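# Place the parts tote on the shelf unit's top

## Task

Set the tote holding parts down on the shelf unit's flat top so that it sits entirely within the top's borders, then release it and back the robot away. The robot must not tip over or finish leaning, or the task fails. It only counts if the tote stays put without the robot supporting it.

## Robot and tools

Robot: a wheeled base with a vertical column, a tilting head and two six-joint arms (left and right), each ending in a two-finger gripper. Folded, as at the start, it measures 0.73 m long, 0.62 m wide, 1.88 m tall, with its front 0.40 m ahead of the column. The base drives forward/back and turns in place; it cannot slide sideways. Cameras: cam_head_left, cam_head_right, cam_left_wrist, cam_right_wrist, nav_camera.

Frames: the base frame sits on the floor between the drive wheels, below the column; x forward, y to the robot's left, z up, in metres. left_hand and right_hand are reported in it: the point where the fingers meet (tips are 8 mm further). The hand's z axis is the finger direction (quat_wxyz maps (0,0,1) onto it), its y axis runs along the opening. Odometry frame = base frame at the scene's start; base_odometry heading is positive leftward, -3.142 to 3.142, and counts wheel turns only, so slip reads as motion.

execute_actions: argument "actions" is a list with zero or one action; "cameras" optionally lists cameras to image (omitted, null or ["all"] gives all; [] gives none). An empty list just reports state and images. An action may hold:
- "base": exactly one key. {"translate_m": d} is a relative drive from where the base stands, metres, +forward, -3 to 3. {"rotate_rad": d} is a relative turn, radians, +counter-clockwise seen from above, -3.2 to 3.2.
- "joints": a single dictionary covering both arms and the head, keyed by joint name, each value an absolute target (not an offset). head_tilt_rad -0.61 to 1.308 (0 roughly level, + looks down). For each arm (left_ or right_ prefix): joint1_rad -2.879 to 2.879, joint2_rad 0 to 3.141, joint3_rad 0 to 3.019, joint4_rad -1.692 to 1.57, joint5_rad -1.57 to 1.57 (+ swings the hand toward the robot's right), joint6_rad -2.094 to 2.094 (+ rolls clockwise seen from behind the hand), gripper_m 0 to 0.093 metres of fingertip gap. Done tolerances: head 0.03; joints 1-6 0.045, 0.14, 0.09, 0.055, 0.03, 0.035; gripper 0.003.
- "speeds": optional caps for this action only: translate_m 0.05 to 0.8 m/s, rotate_rad 0.1 to 1 rad/s (defaults are the maxima). A base move that would need more than 8.667 s at its cap is refused.
Unknown keys or out-of-range values reject the whole call. Omitted joints may still be chasing older targets. Motions in one action start together. If a result reports a stop, later motion calls in the same reply are skipped.

Arm geometry (approximate): with left_joint1_rad -1.57 or right_joint1_rad 1.57 and joints 5, 6 at 0, the arm works in a forward-facing vertical plane 0.23 m beside the column. Let a = j2 - 0.35, b = 1.05 + j2 - j3, c = b - j4 (c = 1.57 means fingers straight down). Hand point ahead = 0.12 + 0.39 sin a + 0.38 cos b + 0.25 cos c; height = 1.46 + 0.39 cos a - 0.38 sin b - 0.25 sin c. E.g. j2, j3, j4 = 0.93, 0.78, 0.14 gives 0.60 m ahead, 1.21 m up. Real hands tend to sit up to 5 cm lower and nearer the column (about 12 cm with heavy or far loads); trust the reported hand position. Reach about 1 m from the shoulder, lowest about 0.47 m up; the floor is out of reach. Tested loads, fingers down: 3.2 kg at 0.4 m ahead, 0.65-1.2 m up; 2 kg to 0.6 m, 0.65-1.25 m; 1 kg to 0.8 m, 0.9-1.2 m; 0.3 kg to 0.6 m, 0.65-1.6 m. A gripper holds roughly 2-6 kg. Heavy loads with fingers flatter than about 1.2 rad below horizontal sag.

Gripping: fingers are 7 cm long; outer span is 1 cm over the reported opening at the tips, 5 cm at the base; the body behind is 10 x 7 cm, and the wrist camera sticks out 11 cm on one side. Command an opening smaller than the object; off_target then is normal. A reported opening at least 0.002 above target means something is held. Fingers opening inside a bin can lift it.

Fine motion: targets within about 0.03 rad of the current reading (0.08 for joints 2, 3) may not move anything. speeds does not slow arms; touch gently with steps near 0.05 rad per call measured from your previous target.

wait: "seconds" 0 to 10; nothing new is commanded; returns the same report as an empty action.
zoom_image: "camera" plus "region" [x0, y0, x1, y1] in pixels from the top-left of that camera's latest full image, at most 504 x 504.
finished_scene: "scene" integer; ends the scene irreversibly once the last command has been held, and reports success.

Result lines: base_status and joint_status give each motion's outcome: done, off_target (resting away, may still push), contact_stop (base wheel stalled), time_out, not_followed, limit_stop_at_motor_heat. "joint command not followed" with a cause line means a safety check held an arm back from the other arm, its body or an object; back each moved joint off by 0.05 rad or more, or move the other arm, or drive away. on_its_own lists uncommanded behaviour; "held at" is the held target. joint_positions, joint torques and motor_effort (wheels only, % of max, +forward, peak in brackets, offset and noisy) help detect pushing or loads. turned_by_wheels vs turned_by_imu differing by over about 4% and at least 0.05 rad means a collision or slip. base_tilt gives forward/right lean in degrees (about 1 degree bias). wheel_motors_off = 1 while the wheels are shut down.

Avoid: arms striking or pressing each other (hard presses end the run); arms pushing against something for long (send the reported positions back as targets to relax, though a held load sinks a little each time); motor heat (MOTOR HOT warns, an OVER-TEMPERATURE FAULT drops the arm); base pushing hard for about 3 s, which cuts the wheels for 2 s. After contact_stop, reverse 0.05 m before retrying or turning; a shelf top 0.30-1.20 m high can pass over the base and hit the column. Avoid drops, slips and slams; the robot holds its last command while you think, and loose objects may occasionally get nudged.

Each tool is called as name(argument=value, ...) on one line, values as JSON.

## Session

execute_actions(actions=[])

Scene clock: 0.00 s.
Joint torques (N m, as the arm reports them, + toward a larger angle): no reading
base_odometry: x=+0.000 y=+0.000 heading=+0.000 (m, m, rad; odometry frame)
turned_by_wheels: +0.000 (rad since the last result)
turned_by_imu: +0.000 (rad since the last result)
base_tilt: forward=+0.4 right=-0.4 (deg)
base_status: not commanded
joint_positions: head_tilt_rad=+0.860 left_joint1_rad=-1.561 left_joint2_rad=+0.886 left_joint3_rad=+0.420 left_joint4_rad=-0.980 left_joint5_rad=-0.022 left_joint6_rad=-0.064 left_gripper_m=+0.094 right_joint1_rad=+1.568 right_joint2_rad=+0.896 right_joint3_rad=+0.409 right_joint4_rad=-0.993 right_joint5_rad=-0.018 right_joint6_rad=-0.049 right_gripper_m=+0.095
joint_status: not commanded
wheel_motors_off: 0
motor_effort: left_wheel=+0 right_wheel=+1 (%)
left_hand: x=+0.1476 y=+0.2303 z=+1.2568 quat_wxyz=(+0.445, +0.027, -0.895, -0.027) (m; base frame)
right_hand: x=+0.1379 y=-0.2230 z=+1.2611 quat_wxyz=(+0.460, +0.016, -0.887, -0.018) (m; base frame)
pictures: cam_head_left, cam_head_right, cam_left_wrist, cam_right_wrist, nav_camera
Images, in order (width x height): cam_head_left 896x504, cam_head_right 896x504, cam_left_wrist 616x616, cam_right_wrist 616x616, nav_camera 896x504.

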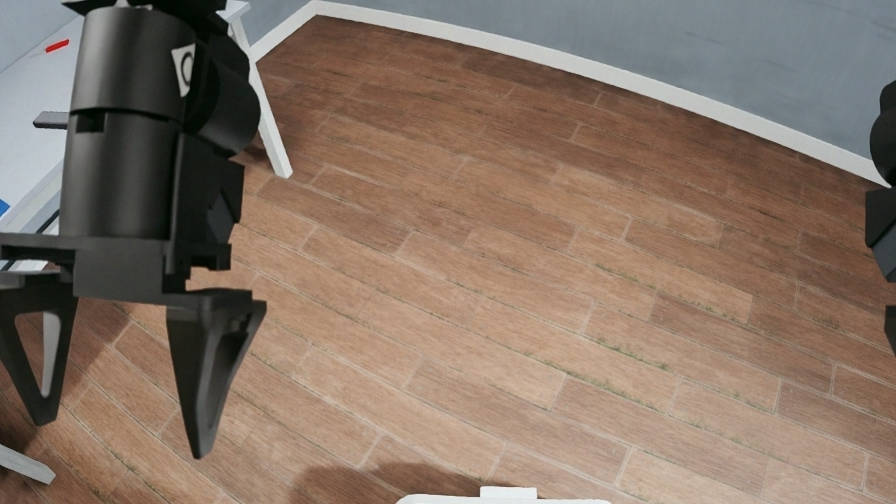

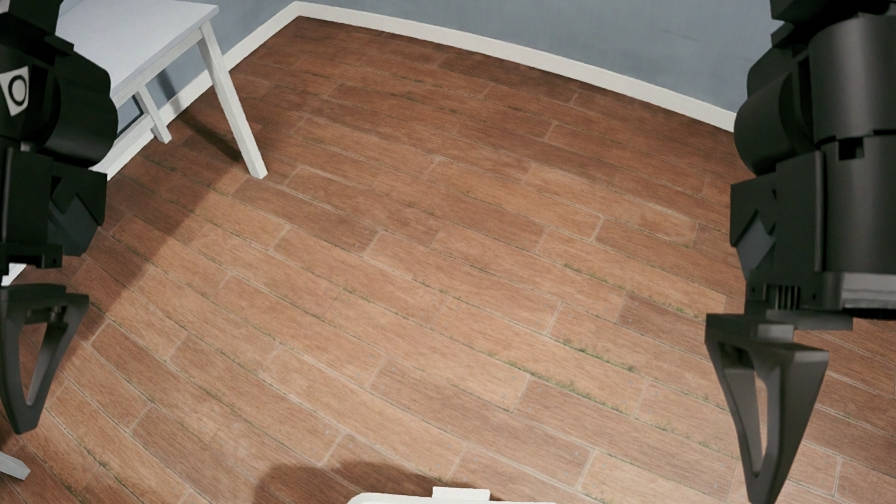

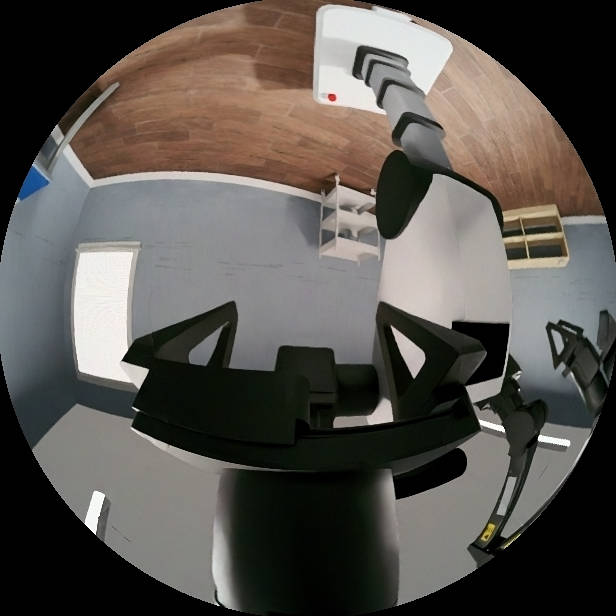

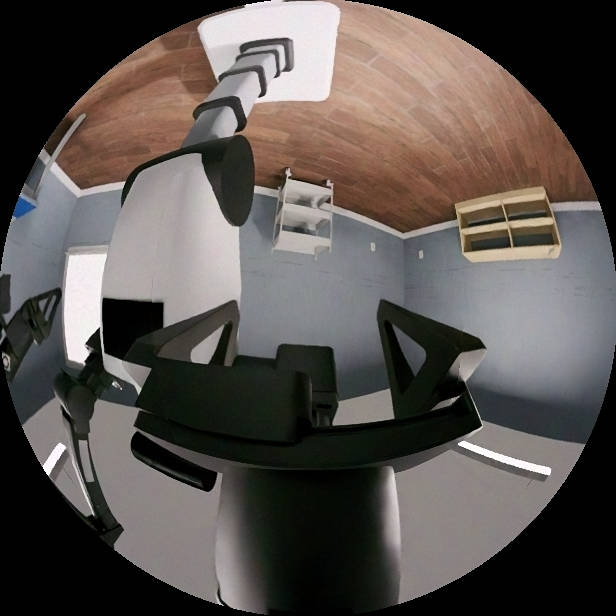

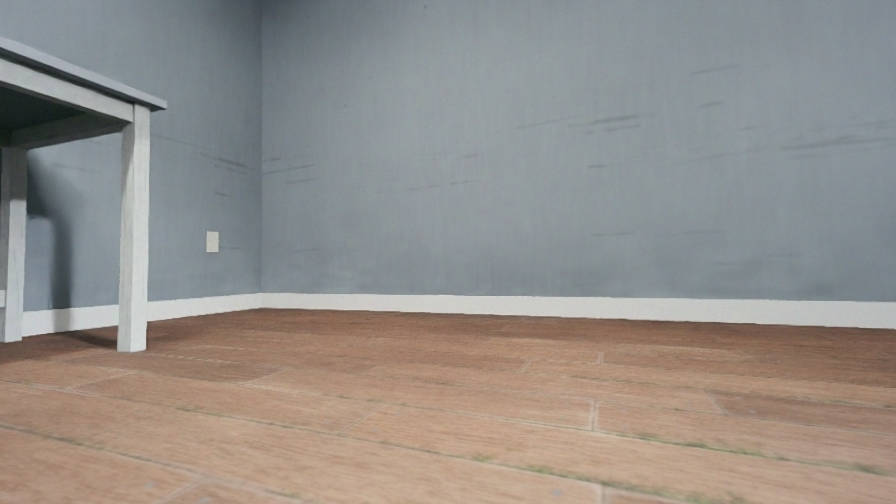

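execute_actions(actions=[{"base":{"rotate_rad":1.0},"joints":{"head_tilt_rad":0.7}}], cameras=["cam_head_left","cam_head_right","nav_camera"])

Scene clock: 7.10 s.
Joint torques (N m, as the arm reports them, + toward a larger angle): left_arm=[ 0.28 -7.28 -0.53 -1.38 -0.13  0.05] | right_arm=[-0.86 -6.91 -0.8  -1.58 -0.03 -0.05]
base_odometry: x=+0.000 y=+0.000 heading=+1.000 (m, m, rad; odometry frame)
turned_by_wheels: +1.000 (rad since the last result)
turned_by_imu: +0.981 (rad since the last result)
base_tilt: forward=+0.4 right=-0.4 (deg)
base_status: done
joint_positions: head_tilt_rad=+0.717 left_joint1_rad=-1.561 left_joint2_rad=+0.886 left_joint3_rad=+0.420 left_joint4_rad=-0.980 left_joint5_rad=-0.022 left_joint6_rad=-0.064 left_gripper_m=+0.094 right_joint1_rad=+1.568 right_joint2_rad=+0.896 right_joint3_rad=+0.409 right_joint4_rad=-0.993 right_joint5_rad=-0.018 right_joint6_rad=-0.049 right_gripper_m=+0.095
joint_status: all done
wheel_motors_off: 0
motor_effort: left_wheel=+1(32) right_wheel=+1(27) (%)
left_hand: x=+0.1476 y=+0.2303 z=+1.2568 quat_wxyz=(+0.445, +0.027, -0.895, -0.027) (m; base frame)
right_hand: x=+0.1379 y=-0.2230 z=+1.2611 quat_wxyz=(+0.460, +0.016, -0.887, -0.018) (m; base frame)
pictures: cam_head_left, cam_head_right, nav_camera
Images, in order (width x height): cam_head_left 896x504, cam_head_right 896x504, nav_camera 896x504.

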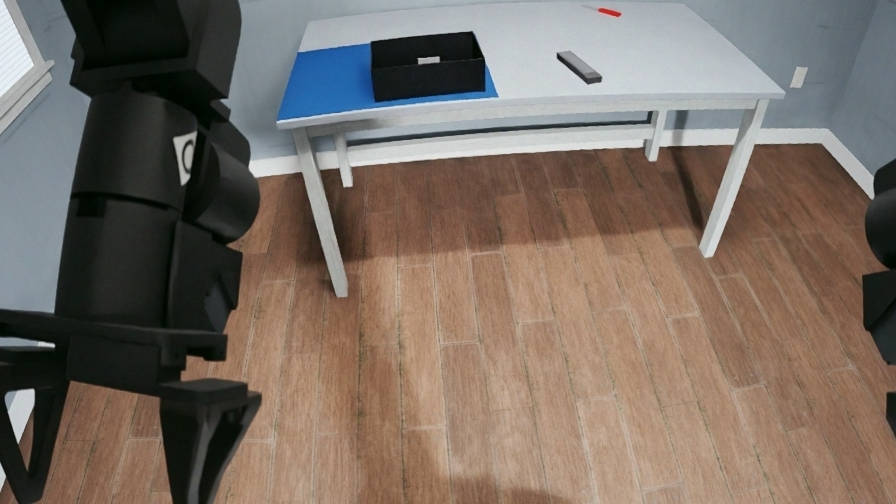

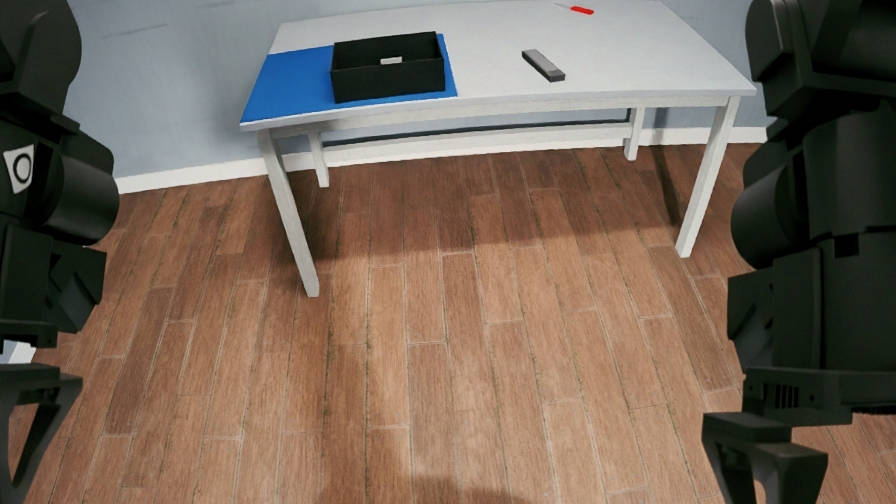

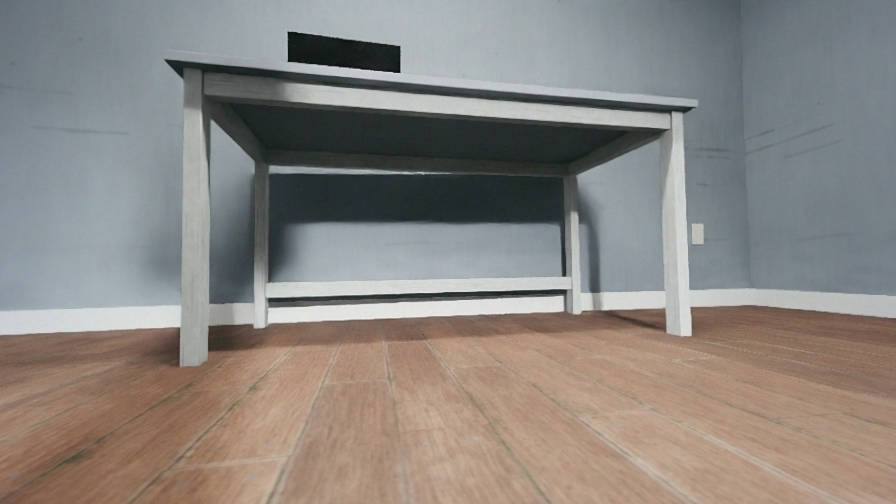

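execute_actions(actions=[{"base":{"rotate_rad":0.2},"joints":{"left_joint1_rad":-1.68,"right_joint1_rad":1.68,"left_joint2_rad":1.47,"right_joint2_rad":1.47,"left_joint3_rad":0.89,"right_joint3_rad":0.89,"left_joint4_rad":0.06,"right_joint4_rad":0.06,"left_joint6_rad":0,"right_joint6_rad":0}}], cameras=[])

execute_actions(actions=[{"base":{"translate_m":0.6},"joints":{"head_tilt_rad":0.9}}])

Scene clock: 18.77 s.
Joint torques (N m, as the arm reports them, + toward a larger angle): left_arm=[ -0.8  -14.46  -0.17   1.11  -0.05   0.16] | right_arm=[  0.66 -14.26  -0.43   0.4   -0.1   -0.01]
base_odometry: x=+0.000 y=+0.000 heading=+1.199 (m, m, rad; odometry frame)
turned_by_wheels: +0.199 (rad since the last result)
turned_by_imu: +0.196 (rad since the last result)
base_tilt: forward=+0.4 right=-0.4 (deg)
base_status: done
joint_positions: head_tilt_rad=+0.717 left_joint1_rad=-1.684 left_joint2_rad=+1.477 left_joint3_rad=+0.891 left_joint4_rad=+0.047 left_joint5_rad=-0.022 left_joint6_rad=-0.009 left_gripper_m=+0.094 right_joint1_rad=+1.680 right_joint2_rad=+1.471 right_joint3_rad=+0.894 right_joint4_rad=+0.053 right_joint5_rad=-0.018 right_joint6_rad=-0.005 right_gripper_m=+0.095
joint_status: all done
wheel_motors_off: 0
motor_effort: left_wheel=-4(27) right_wheel=+2(23) (%)
left_hand: x=+0.4425 y=+0.1625 z=+0.9960 quat_wxyz=(+0.008, -0.024, -0.999, +0.038) (m; base frame)
right_hand: x=+0.4489 y=-0.1588 z=+0.9981 quat_wxyz=(+0.000, +0.030, -0.998, -0.056) (m; base frame)
pictures: none
No camera images: the call's "cameras" was empty. Leave "cameras" out to get every camera's image.

Scene clock: 21.50 s.
Joint torques (N m, as the arm reports them, + toward a larger angle): left_arm=[ -0.72 -14.05  -0.22   1.11  -0.05   0.16] | right_arm=[  0.7  -14.52  -0.22   0.35  -0.1   -0.01]
base_odometry: x=+0.218 y=+0.559 heading=+1.199 (m, m, rad; odometry frame)
turned_by_wheels: +0.000 (rad since the last result)
turned_by_imu: -0.004 (rad since the last result)
base_tilt: forward=+0.4 right=-0.4 (deg)
base_status: done
joint_positions: head_tilt_rad=+0.902 left_joint1_rad=-1.684 left_joint2_rad=+1.474 left_joint3_rad=+0.892 left_joint4_rad=+0.049 left_joint5_rad=-0.022 left_joint6_rad=-0.009 left_gripper_m=+0.094 right_joint1_rad=+1.680 right_joint2_rad=+1.470 right_joint3_rad=+0.893 right_joint4_rad=+0.055 right_joint5_rad=-0.018 right_joint6_rad=-0.005 right_gripper_m=+0.095
joint_status: all done
wheel_motors_off: 0
motor_effort: left_wheel=+1(52) right_wheel=+0(49) (%)
left_hand: x=+0.4452 y=+0.1625 z=+0.9968 quat_wxyz=(+0.005, -0.024, -0.999, +0.038) (m; base frame)
right_hand: x=+0.4486 y=-0.1588 z=+0.9984 quat_wxyz=(+0.000, +0.030, -0.998, -0.056) (m; base frame)
pictures: cam_head_left, cam_head_right, cam_left_wrist, cam_right_wrist, nav_camera
Images, in order (width x height): cam_head_left 896x504, cam_head_right 896x504, cam_left_wrist 616x616, cam_right_wrist 616x616, nav_camera 896x504.

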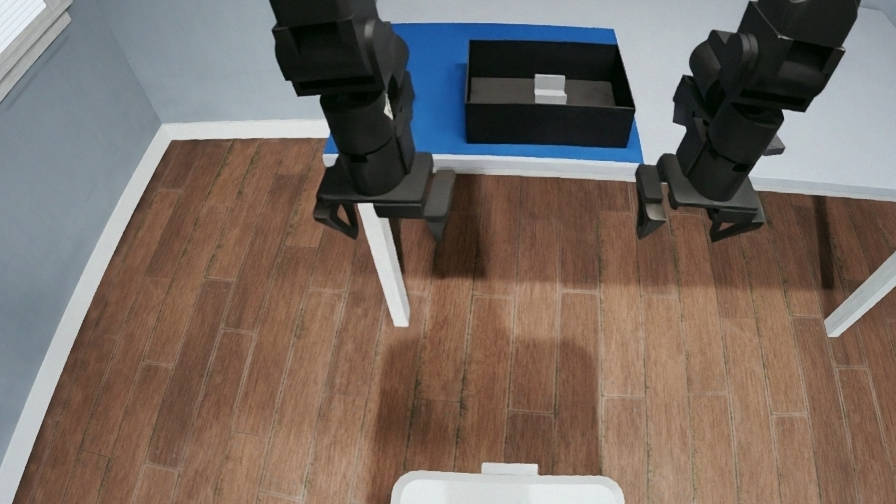

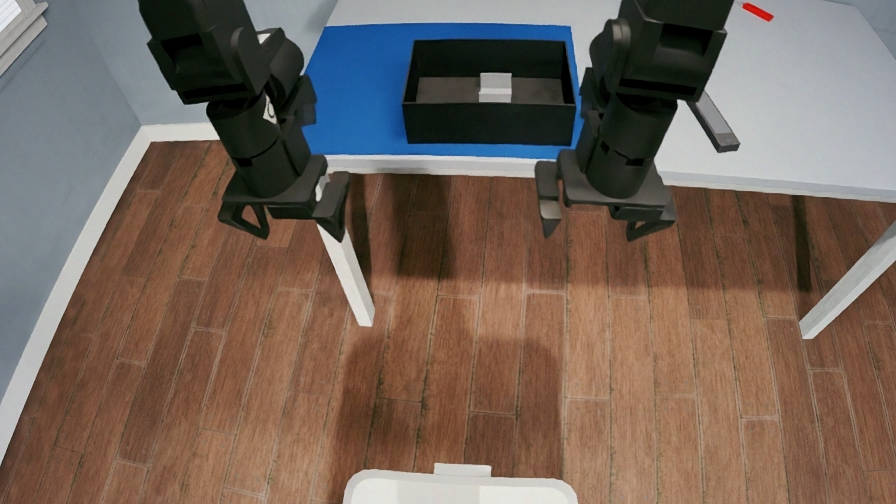

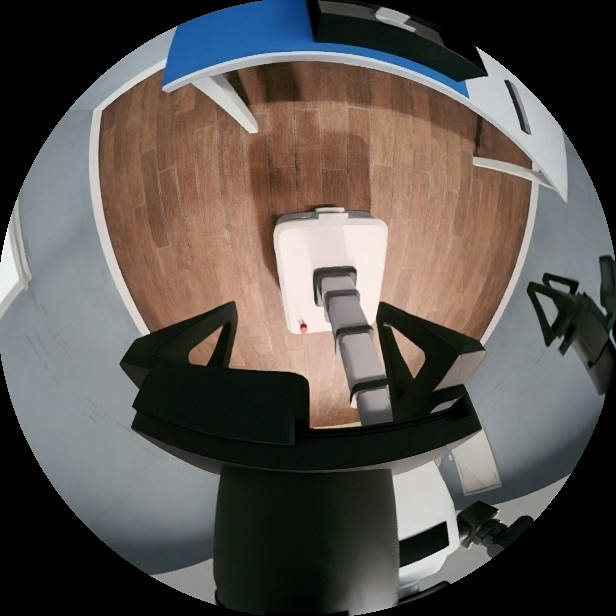

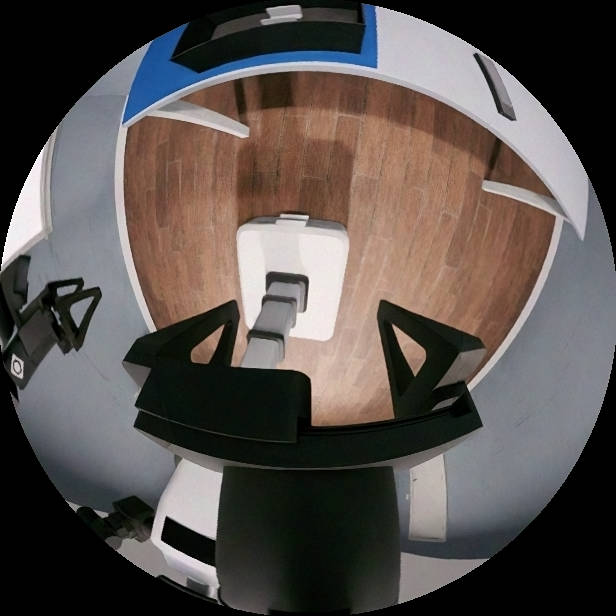

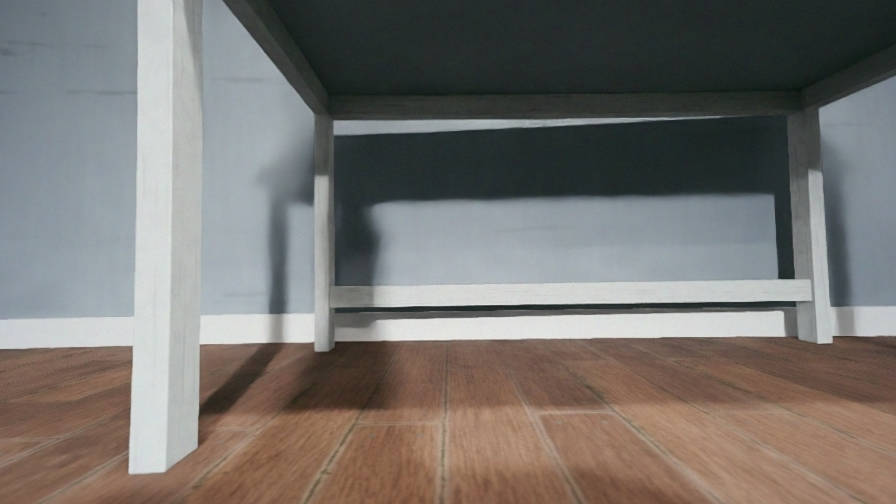

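execute_actions(actions=[{"base":{"rotate_rad":-0.07}}], cameras=[])

execute_actions(actions=[{"base":{"translate_m":0.38},"joints":{"head_tilt_rad":1.1}}])

Scene clock: 27.77 s.
Joint torques (N m, as the arm reports them, + toward a larger angle): left_arm=[ -0.74 -14.21  -0.19   1.13  -0.05   0.16] | right_arm=[  0.24 -14.22  -0.13   0.34  -0.1   -0.01]
base_odometry: x=+0.218 y=+0.559 heading=+1.130 (m, m, rad; odometry frame)
turned_by_wheels: -0.069 (rad since the last result)
turned_by_imu: -0.068 (rad since the last result)
base_tilt: forward=+0.4 right=-0.3 (deg)
base_status: done
joint_positions: head_tilt_rad=+0.902 left_joint1_rad=-1.683 left_joint2_rad=+1.474 left_joint3_rad=+0.892 left_joint4_rad=+0.049 left_joint5_rad=-0.022 left_joint6_rad=-0.009 left_gripper_m=+0.094 right_joint1_rad=+1.680 right_joint2_rad=+1.470 right_joint3_rad=+0.892 right_joint4_rad=+0.055 right_joint5_rad=-0.018 right_joint6_rad=-0.005 right_gripper_m=+0.095
joint_status: not commanded
wheel_motors_off: 0
motor_effort: left_wheel=-1(37) right_wheel=+0(34) (%)
left_hand: x=+0.4453 y=+0.1631 z=+0.9967 quat_wxyz=(+0.005, -0.024, -0.999, +0.037) (m; base frame)
right_hand: x=+0.4481 y=-0.1589 z=+0.9984 quat_wxyz=(+0.000, +0.030, -0.998, -0.056) (m; base frame)
pictures: none
No camera images: the call's "cameras" was empty. Leave "cameras" out to get every camera's image.

Scene clock: 30.03 s.
Joint torques (N m, as the arm reports them, + toward a larger angle): left_arm=[ -1.   -14.19  -0.22   1.02  -0.06   0.16] | right_arm=[  0.6  -14.26  -0.21   0.34  -0.1   -0.01]
base_odometry: x=+0.380 y=+0.903 heading=+1.130 (m, m, rad; odometry frame)
turned_by_wheels: +0.000 (rad since the last result)
turned_by_imu: -0.003 (rad since the last result)
base_tilt: forward=+0.4 right=-0.4 (deg)
base_status: done
joint_positions: head_tilt_rad=+1.099 left_joint1_rad=-1.683 left_joint2_rad=+1.472 left_joint3_rad=+0.892 left_joint4_rad=+0.049 left_joint5_rad=-0.022 left_joint6_rad=-0.009 left_gripper_m=+0.094 right_joint1_rad=+1.680 right_joint2_rad=+1.470 right_joint3_rad=+0.893 right_joint4_rad=+0.055 right_joint5_rad=-0.018 right_joint6_rad=-0.005 right_gripper_m=+0.095
joint_status: all done
wheel_motors_off: 0
motor_effort: left_wheel=+1(43) right_wheel=+0(49) (%)
left_hand: x=+0.4462 y=+0.1631 z=+0.9973 quat_wxyz=(+0.004, -0.024, -0.999, +0.037) (m; base frame)
right_hand: x=+0.4490 y=-0.1588 z=+0.9986 quat_wxyz=(-0.001, +0.030, -0.998, -0.056) (m; base frame)
pictures: cam_head_left, cam_head_right, cam_left_wrist, cam_right_wrist, nav_camera
Images, in order (width x height): cam_head_left 896x504, cam_head_right 896x504, cam_left_wrist 616x616, cam_right_wrist 616x616, nav_camera 896x504.

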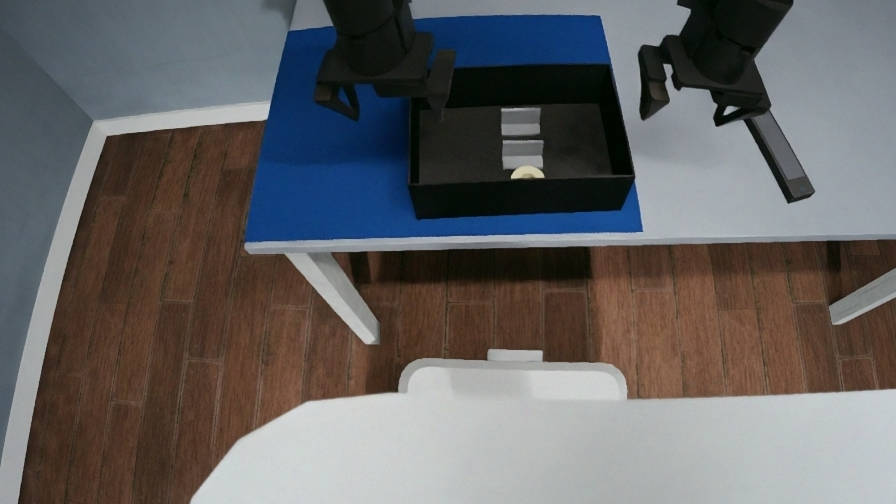

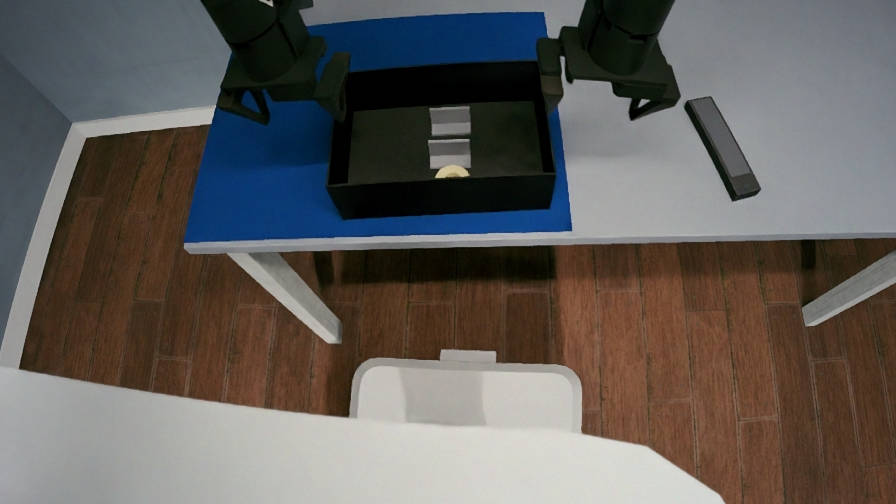

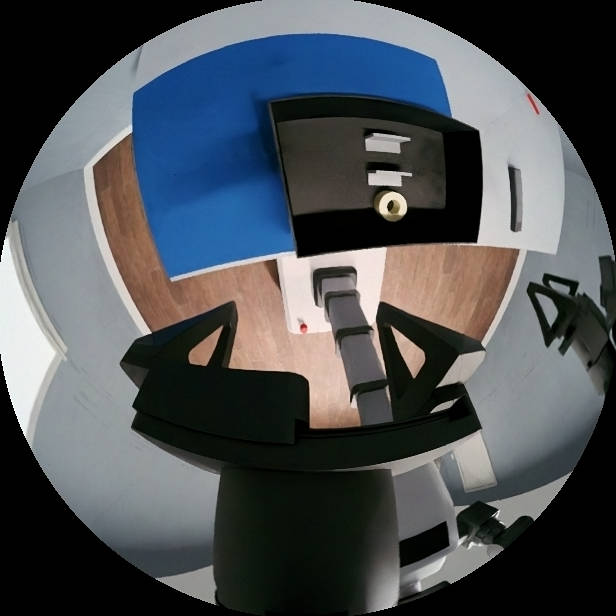

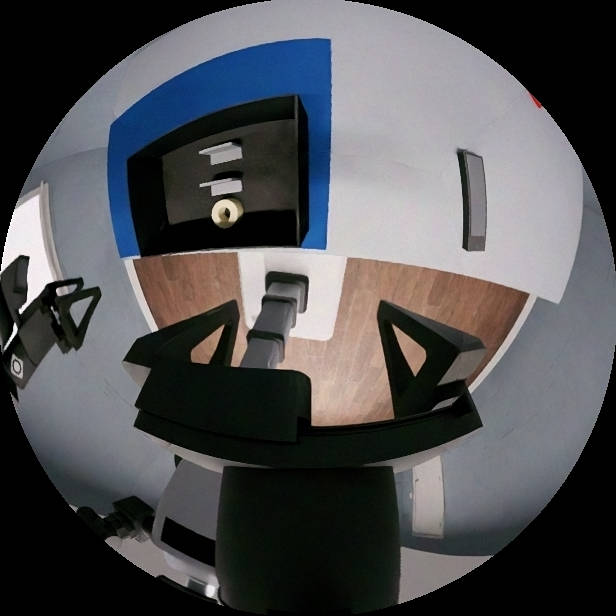

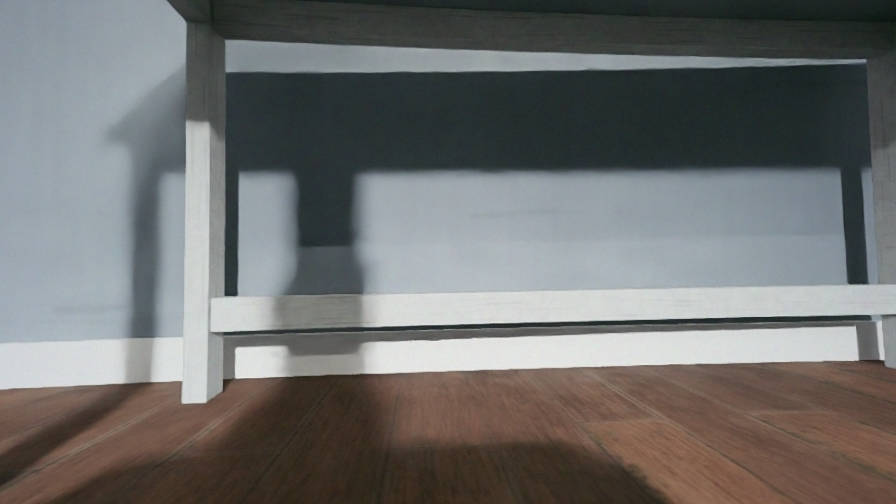

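execute_actions(actions=[{"base":{"translate_m":0.09},"joints":{"left_joint1_rad":-1.65,"left_joint2_rad":1.8,"right_joint2_rad":1.8,"left_joint3_rad":1.13,"right_joint3_rad":1.13,"left_joint4_rad":0.15,"right_joint4_rad":0.15}}], cameras=["cam_head_left","cam_left_wrist","cam_right_wrist"])

Scene clock: 36.43 s.
Joint torques (N m, as the arm reports them, + toward a larger angle): left_arm=[ -1.05 -15.44  -1.03   0.9   -0.07   0.16] | right_arm=[  1.11 -15.48  -0.98   0.28  -0.09  -0.01]
base_odometry: x=+0.419 y=+0.984 heading=+1.130 (m, m, rad; odometry frame)
turned_by_wheels: +0.000 (rad since the last result)
turned_by_imu: -0.001 (rad since the last result)
base_tilt: forward=+0.4 right=-0.4 (deg)
base_status: done
joint_positions: head_tilt_rad=+1.100 left_joint1_rad=-1.652 left_joint2_rad=+1.808 left_joint3_rad=+1.134 left_joint4_rad=+0.143 left_joint5_rad=-0.022 left_joint6_rad=-0.009 left_gripper_m=+0.094 right_joint1_rad=+1.680 right_joint2_rad=+1.805 right_joint3_rad=+1.132 right_joint4_rad=+0.148 right_joint5_rad=-0.018 right_joint6_rad=-0.005 right_gripper_m=+0.095
joint_status: all done
wheel_motors_off: 0
motor_effort: left_wheel=+1(37) right_wheel=+0(35) (%)
left_hand: x=+0.4464 y=+0.1724 z=+0.8764 quat_wxyz=(+0.003, -0.016, -1.000, +0.024) (m; base frame)
right_hand: x=+0.4472 y=-0.1476 z=+0.8794 quat_wxyz=(+0.000, +0.030, -0.998, -0.056) (m; base frame)
pictures: cam_head_left, cam_left_wrist, cam_right_wrist
Images, in order (width x height): cam_head_left 896x504, cam_left_wrist 616x616, cam_right_wrist 616x616.

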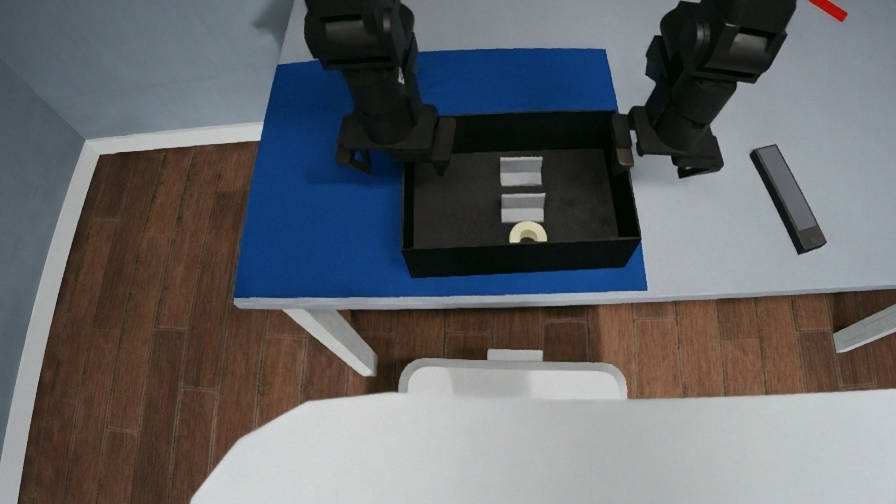

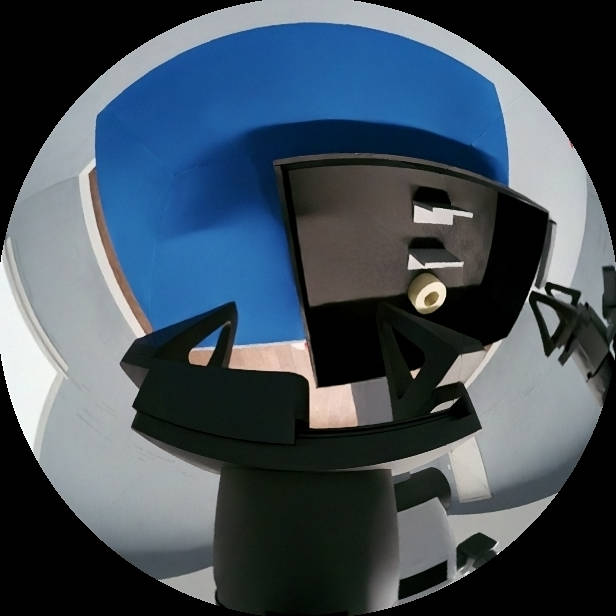

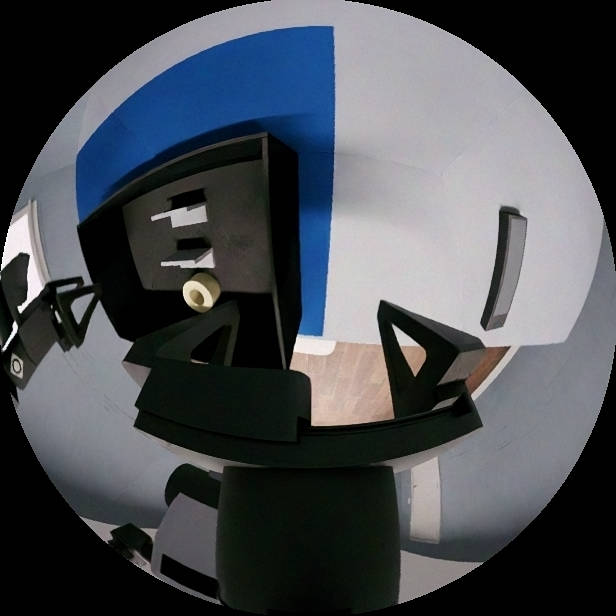

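execute_actions(actions=[{"joints":{"right_joint1_rad":1.715,"left_joint2_rad":1.96,"right_joint2_rad":1.96,"left_joint3_rad":1.28,"right_joint3_rad":1.28}}], cameras=["cam_head_left","cam_left_wrist","cam_right_wrist"])

execute_actions(actions=[{"joints":{"left_gripper_m":0,"right_gripper_m":0}}], cameras=["cam_head_left","cam_left_wrist","cam_right_wrist"])

Scene clock: 44.17 s.
Joint torques (N m, as the arm reports them, + toward a larger angle): left_arm=[ -1.15 -14.89  -0.77   0.88  -0.07   0.16] | right_arm=[  1.94 -14.94  -0.71   0.19  -0.12  -0.01]
base_odometry: x=+0.419 y=+0.984 heading=+1.130 (m, m, rad; odometry frame)
turned_by_wheels: +0.000 (rad since the last result)
turned_by_imu: -0.001 (rad since the last result)
base_tilt: forward=+0.4 right=-0.4 (deg)
base_status: not commanded
joint_positions: head_tilt_rad=+1.100 left_joint1_rad=-1.652 left_joint2_rad=+1.965 left_joint3_rad=+1.279 left_joint4_rad=+0.143 left_joint5_rad=-0.022 left_joint6_rad=-0.009 left_gripper_m=+0.094 right_joint1_rad=+1.716 right_joint2_rad=+1.962 right_joint3_rad=+1.278 right_joint4_rad=+0.148 right_joint5_rad=-0.018 right_joint6_rad=-0.005 right_gripper_m=+0.095
joint_status: all done
wheel_motors_off: 0
motor_effort: left_wheel=+1(4) right_wheel=-1(1) (%)
left_hand: x=+0.4403 y=+0.1685 z=+0.8168 quat_wxyz=(+0.010, -0.017, -1.000, +0.024) (m; base frame)
right_hand: x=+0.4397 y=-0.1161 z=+0.8229 quat_wxyz=(+0.007, +0.039, -0.997, -0.071) (m; base frame)
pictures: cam_head_left, cam_left_wrist, cam_right_wrist
Images, in order (width x height): cam_head_left 896x504, cam_left_wrist 616x616, cam_right_wrist 616x616.

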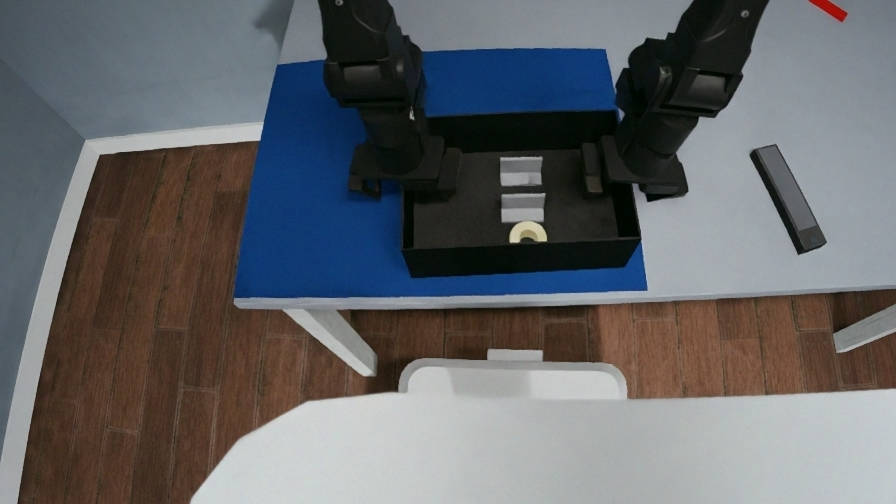

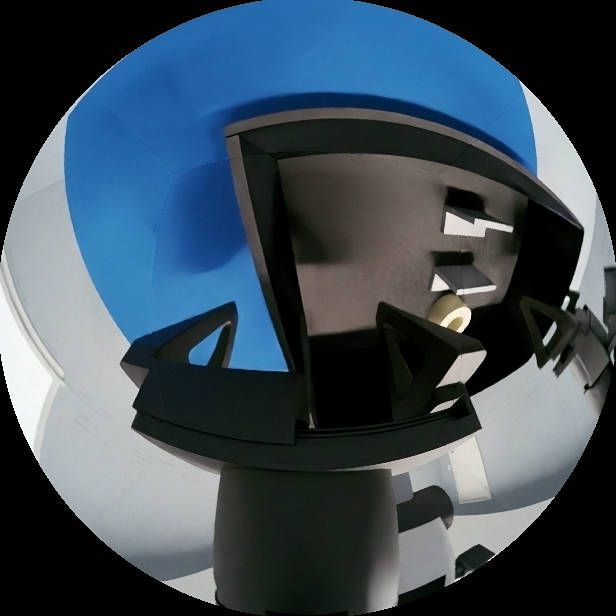

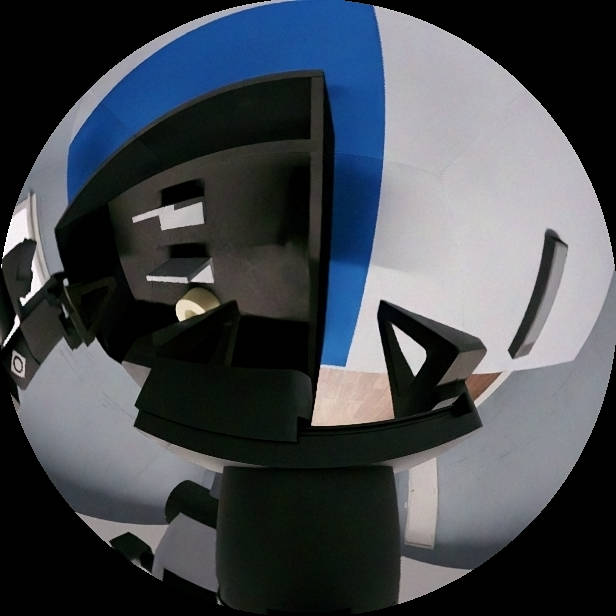

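Scene clock: 45.07 s.
Joint torques (N m, as the arm reports them, + toward a larger angle): left_arm=[ -1.44 -14.66  -0.98   0.84   0.48   0.86] | right_arm=[  1.95 -15.28  -0.74   0.19  -1.38  -0.24]
base_odometry: x=+0.419 y=+0.984 heading=+1.130 (m, m, rad; odometry frame)
turned_by_wheels: +0.000 (rad since the last result)
turned_by_imu: +0.000 (rad since the last result)
base_tilt: forward=+0.4 right=-0.4 (deg)
base_status: not commanded
joint_positions: head_tilt_rad=+1.100 left_joint1_rad=-1.647 left_joint2_rad=+1.960 left_joint3_rad=+1.282 left_joint4_rad=+0.144 left_joint5_rad=-0.036 left_joint6_rad=-0.071 left_gripper_m=+0.003 right_joint1_rad=+1.716 right_joint2_rad=+1.962 right_joint3_rad=+1.278 right_joint4_rad=+0.148 right_joint5_rad=+0.020 right_joint6_rad=+0.022 right_gripper_m=+0.005
joint_status: left_gripper_m off_target (ended at +0.003, target +0.000); right_gripper_m off_target (ended at +0.005, target +0.000)
wheel_motors_off: 0
motor_effort: left_wheel=-2(0) right_wheel=-2(1) (%)
left_hand: x=+0.4458 y=+0.1744 z=+0.8179 quat_wxyz=(+0.006, +0.016, -1.000, +0.015) (m; base frame)
right_hand: x=+0.4404 y=-0.1226 z=+0.8220 quat_wxyz=(+0.006, +0.026, -0.998, -0.052) (m; base frame)
pictures: cam_head_left, cam_left_wrist, cam_right_wrist
Images, in order (width x height): cam_head_left 896x504, cam_left_wrist 616x616, cam_right_wrist 616x616.

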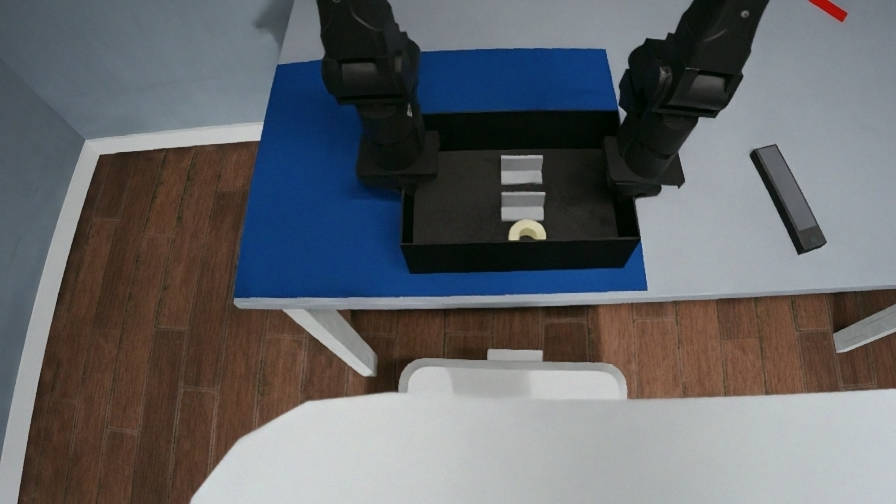

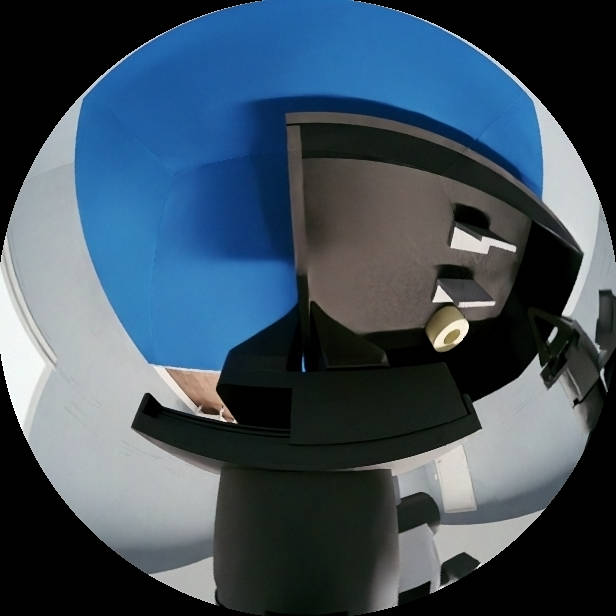

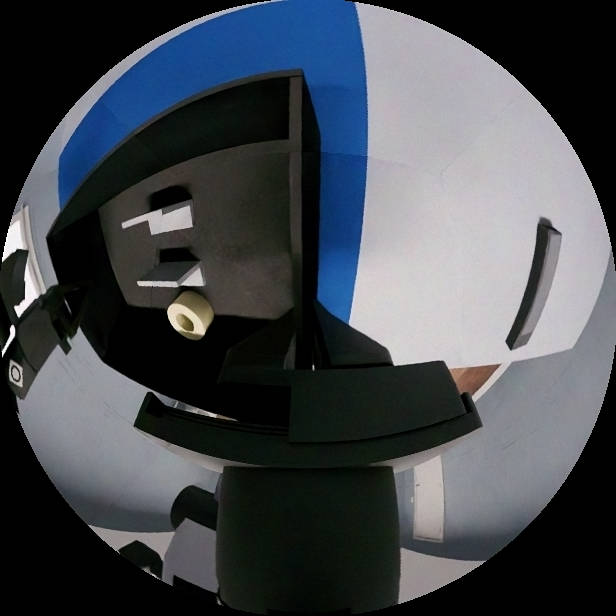

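execute_actions(actions=[{"joints":{"left_joint1_rad":-1.685,"right_joint1_rad":1.78,"left_joint2_rad":1.47,"right_joint2_rad":1.47,"left_joint3_rad":0.89,"right_joint3_rad":0.89,"left_joint4_rad":0.06,"right_joint4_rad":0.06,"left_joint5_rad":-0.07,"right_joint5_rad":0.085,"left_joint6_rad":-0.09,"right_joint6_rad":0.05}}], cameras=["cam_head_left"])

execute_actions(actions=[{"base":{"translate_m":-0.5},"joints":{"head_tilt_rad":0.5},"speeds":{"translate_m":0.4}}], cameras=[])

execute_actions(actions=[{"base":{"rotate_rad":-3.1},"speeds":{"rotate_rad":0.7}}], cameras=["cam_head_left","nav_camera"])

Scene clock: 58.03 s.
Joint torques (N m, as the arm reports them, + toward a larger angle): left_arm=[ -1.   -13.24  -0.3    0.52   0.38   0.38] | right_arm=[  2.61 -14.97  -0.24   0.2   -0.95  -0.18]
base_odometry: x=+0.419 y=+0.984 heading=+1.130 (m, m, rad; odometry frame)
turned_by_wheels: +0.000 (rad since the last result)
turned_by_imu: -0.001 (rad since the last result)
base_tilt: forward=+0.4 right=-0.4 (deg)
base_status: not commanded
joint_positions: head_tilt_rad=+1.100 left_joint1_rad=-1.687 left_joint2_rad=+1.461 left_joint3_rad=+0.896 left_joint4_rad=+0.064 left_joint5_rad=-0.081 left_joint6_rad=-0.120 left_gripper_m=+0.002 right_joint1_rad=+1.771 right_joint2_rad=+1.476 right_joint3_rad=+0.894 right_joint4_rad=+0.061 right_joint5_rad=+0.111 right_joint6_rad=+0.063 right_gripper_m=+0.003
joint_status: all done
wheel_motors_off: 0
motor_effort: left_wheel=+1(0) right_wheel=+1(1) (%)
left_hand: x=+0.4577 y=+0.1703 z=+1.0007 quat_wxyz=(-0.012, +0.032, -0.999, +0.011) (m; base frame)
right_hand: x=+0.4463 y=-0.1278 z=+1.0011 quat_wxyz=(-0.003, +0.018, -0.999, -0.031) (m; base frame)
pictures: cam_head_left
Images, in order (width x height): cam_head_left 896x504.

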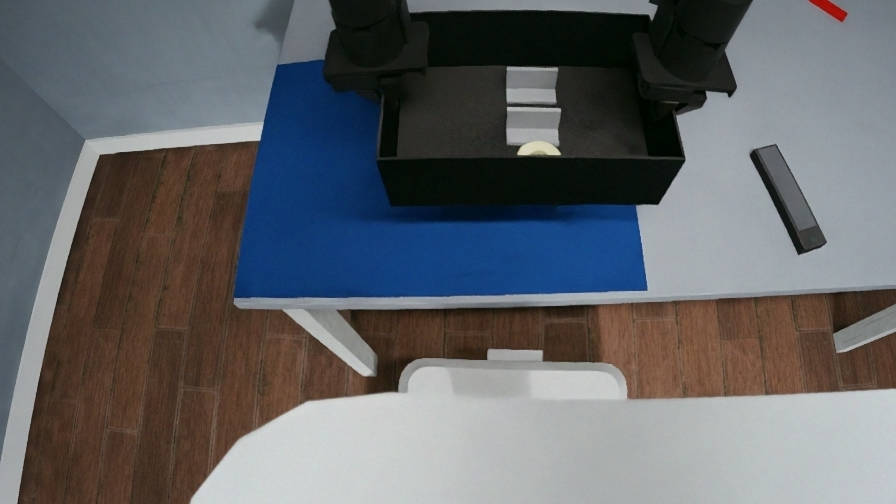

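Scene clock: 60.57 s.
Joint torques (N m, as the arm reports them, + toward a larger angle): left_arm=[ -0.88 -13.36   0.03   0.46   0.39   0.38] | right_arm=[  2.56 -15.31  -0.03   0.13  -0.97  -0.19]
base_odometry: x=+0.205 y=+0.532 heading=+1.130 (m, m, rad; odometry frame)
turned_by_wheels: +0.000 (rad since the last result)
turned_by_imu: +0.002 (rad since the last result)
base_tilt: forward=+0.4 right=-0.5 (deg)
base_status: done
joint_positions: head_tilt_rad=+0.518 left_joint1_rad=-1.688 left_joint2_rad=+1.464 left_joint3_rad=+0.890 left_joint4_rad=+0.064 left_joint5_rad=-0.081 left_joint6_rad=-0.120 left_gripper_m=+0.002 right_joint1_rad=+1.772 right_joint2_rad=+1.478 right_joint3_rad=+0.889 right_joint4_rad=+0.061 right_joint5_rad=+0.112 right_joint6_rad=+0.066 right_gripper_m=+0.003
joint_status: all done
wheel_motors_off: 0
motor_effort: left_wheel=+2(40) right_wheel=+0(32) (%)
left_hand: x=+0.4530 y=+0.1703 z=+1.0000 quat_wxyz=(-0.008, +0.031, -0.999, +0.011) (m; base frame)
right_hand: x=+0.4417 y=-0.1278 z=+1.0004 quat_wxyz=(+0.001, +0.017, -0.999, -0.031) (m; base frame)
pictures: none
No camera images: the call's "cameras" was empty. Leave "cameras" out to get every camera's image.

Scene clock: 66.00 s.
Joint torques (N m, as the arm reports them, + toward a larger angle): left_arm=[ -0.94 -13.52  -0.01   0.47   0.39   0.39] | right_arm=[  1.96 -15.05  -0.09   0.13  -1.05  -0.19]
base_odometry: x=+0.205 y=+0.532 heading=-1.970 (m, m, rad; odometry frame)
turned_by_wheels: -3.100 (rad since the last result)
turned_by_imu: -3.055 (rad since the last result)
base_tilt: forward=+0.4 right=-0.4 (deg)
base_status: done
joint_positions: head_tilt_rad=+0.518 left_joint1_rad=-1.688 left_joint2_rad=+1.464 left_joint3_rad=+0.890 left_joint4_rad=+0.064 left_joint5_rad=-0.081 left_joint6_rad=-0.120 left_gripper_m=+0.003 right_joint1_rad=+1.773 right_joint2_rad=+1.478 right_joint3_rad=+0.889 right_joint4_rad=+0.061 right_joint5_rad=+0.114 right_joint6_rad=+0.066 right_gripper_m=+0.003
joint_status: not commanded
wheel_motors_off: 0
motor_effort: left_wheel=+0(32) right_wheel=-1(36) (%)
left_hand: x=+0.4530 y=+0.1703 z=+1.0000 quat_wxyz=(-0.008, +0.031, -0.999, +0.011) (m; base frame)
right_hand: x=+0.4417 y=-0.1275 z=+1.0005 quat_wxyz=(+0.001, +0.018, -0.999, -0.030) (m; base frame)
pictures: cam_head_left, nav_camera
Images, in order (width x height): cam_head_left 896x504, nav_camera 896x504.

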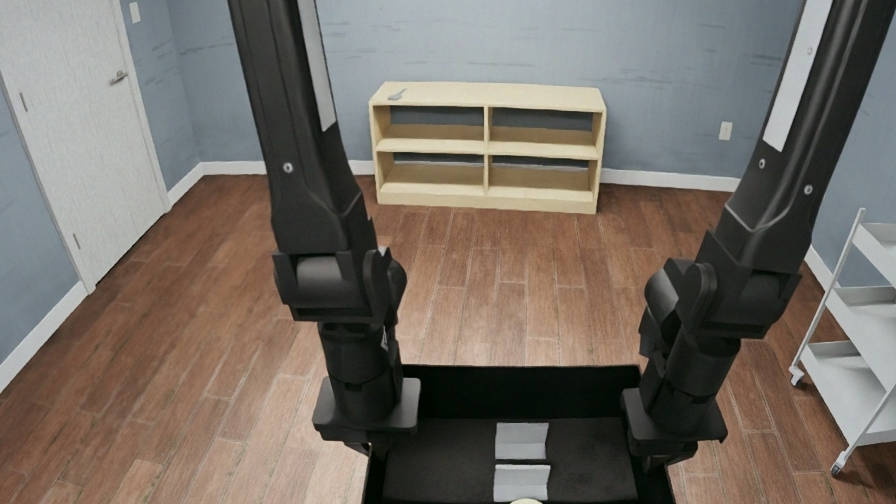

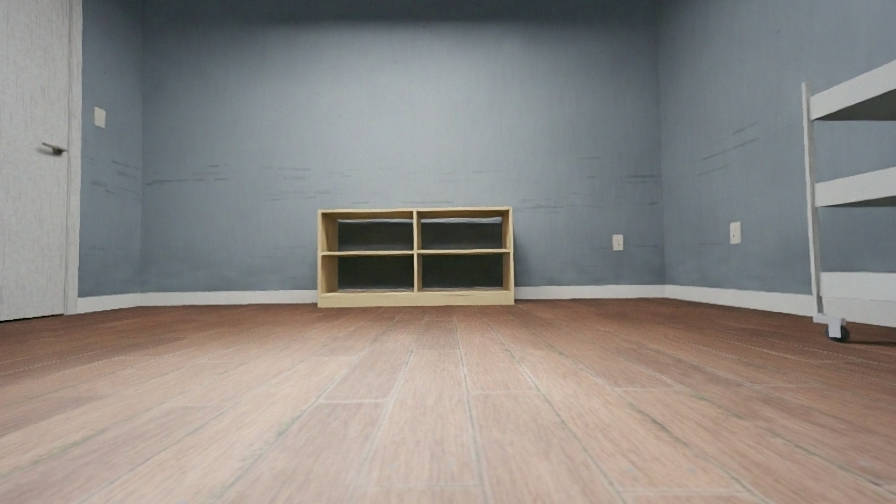

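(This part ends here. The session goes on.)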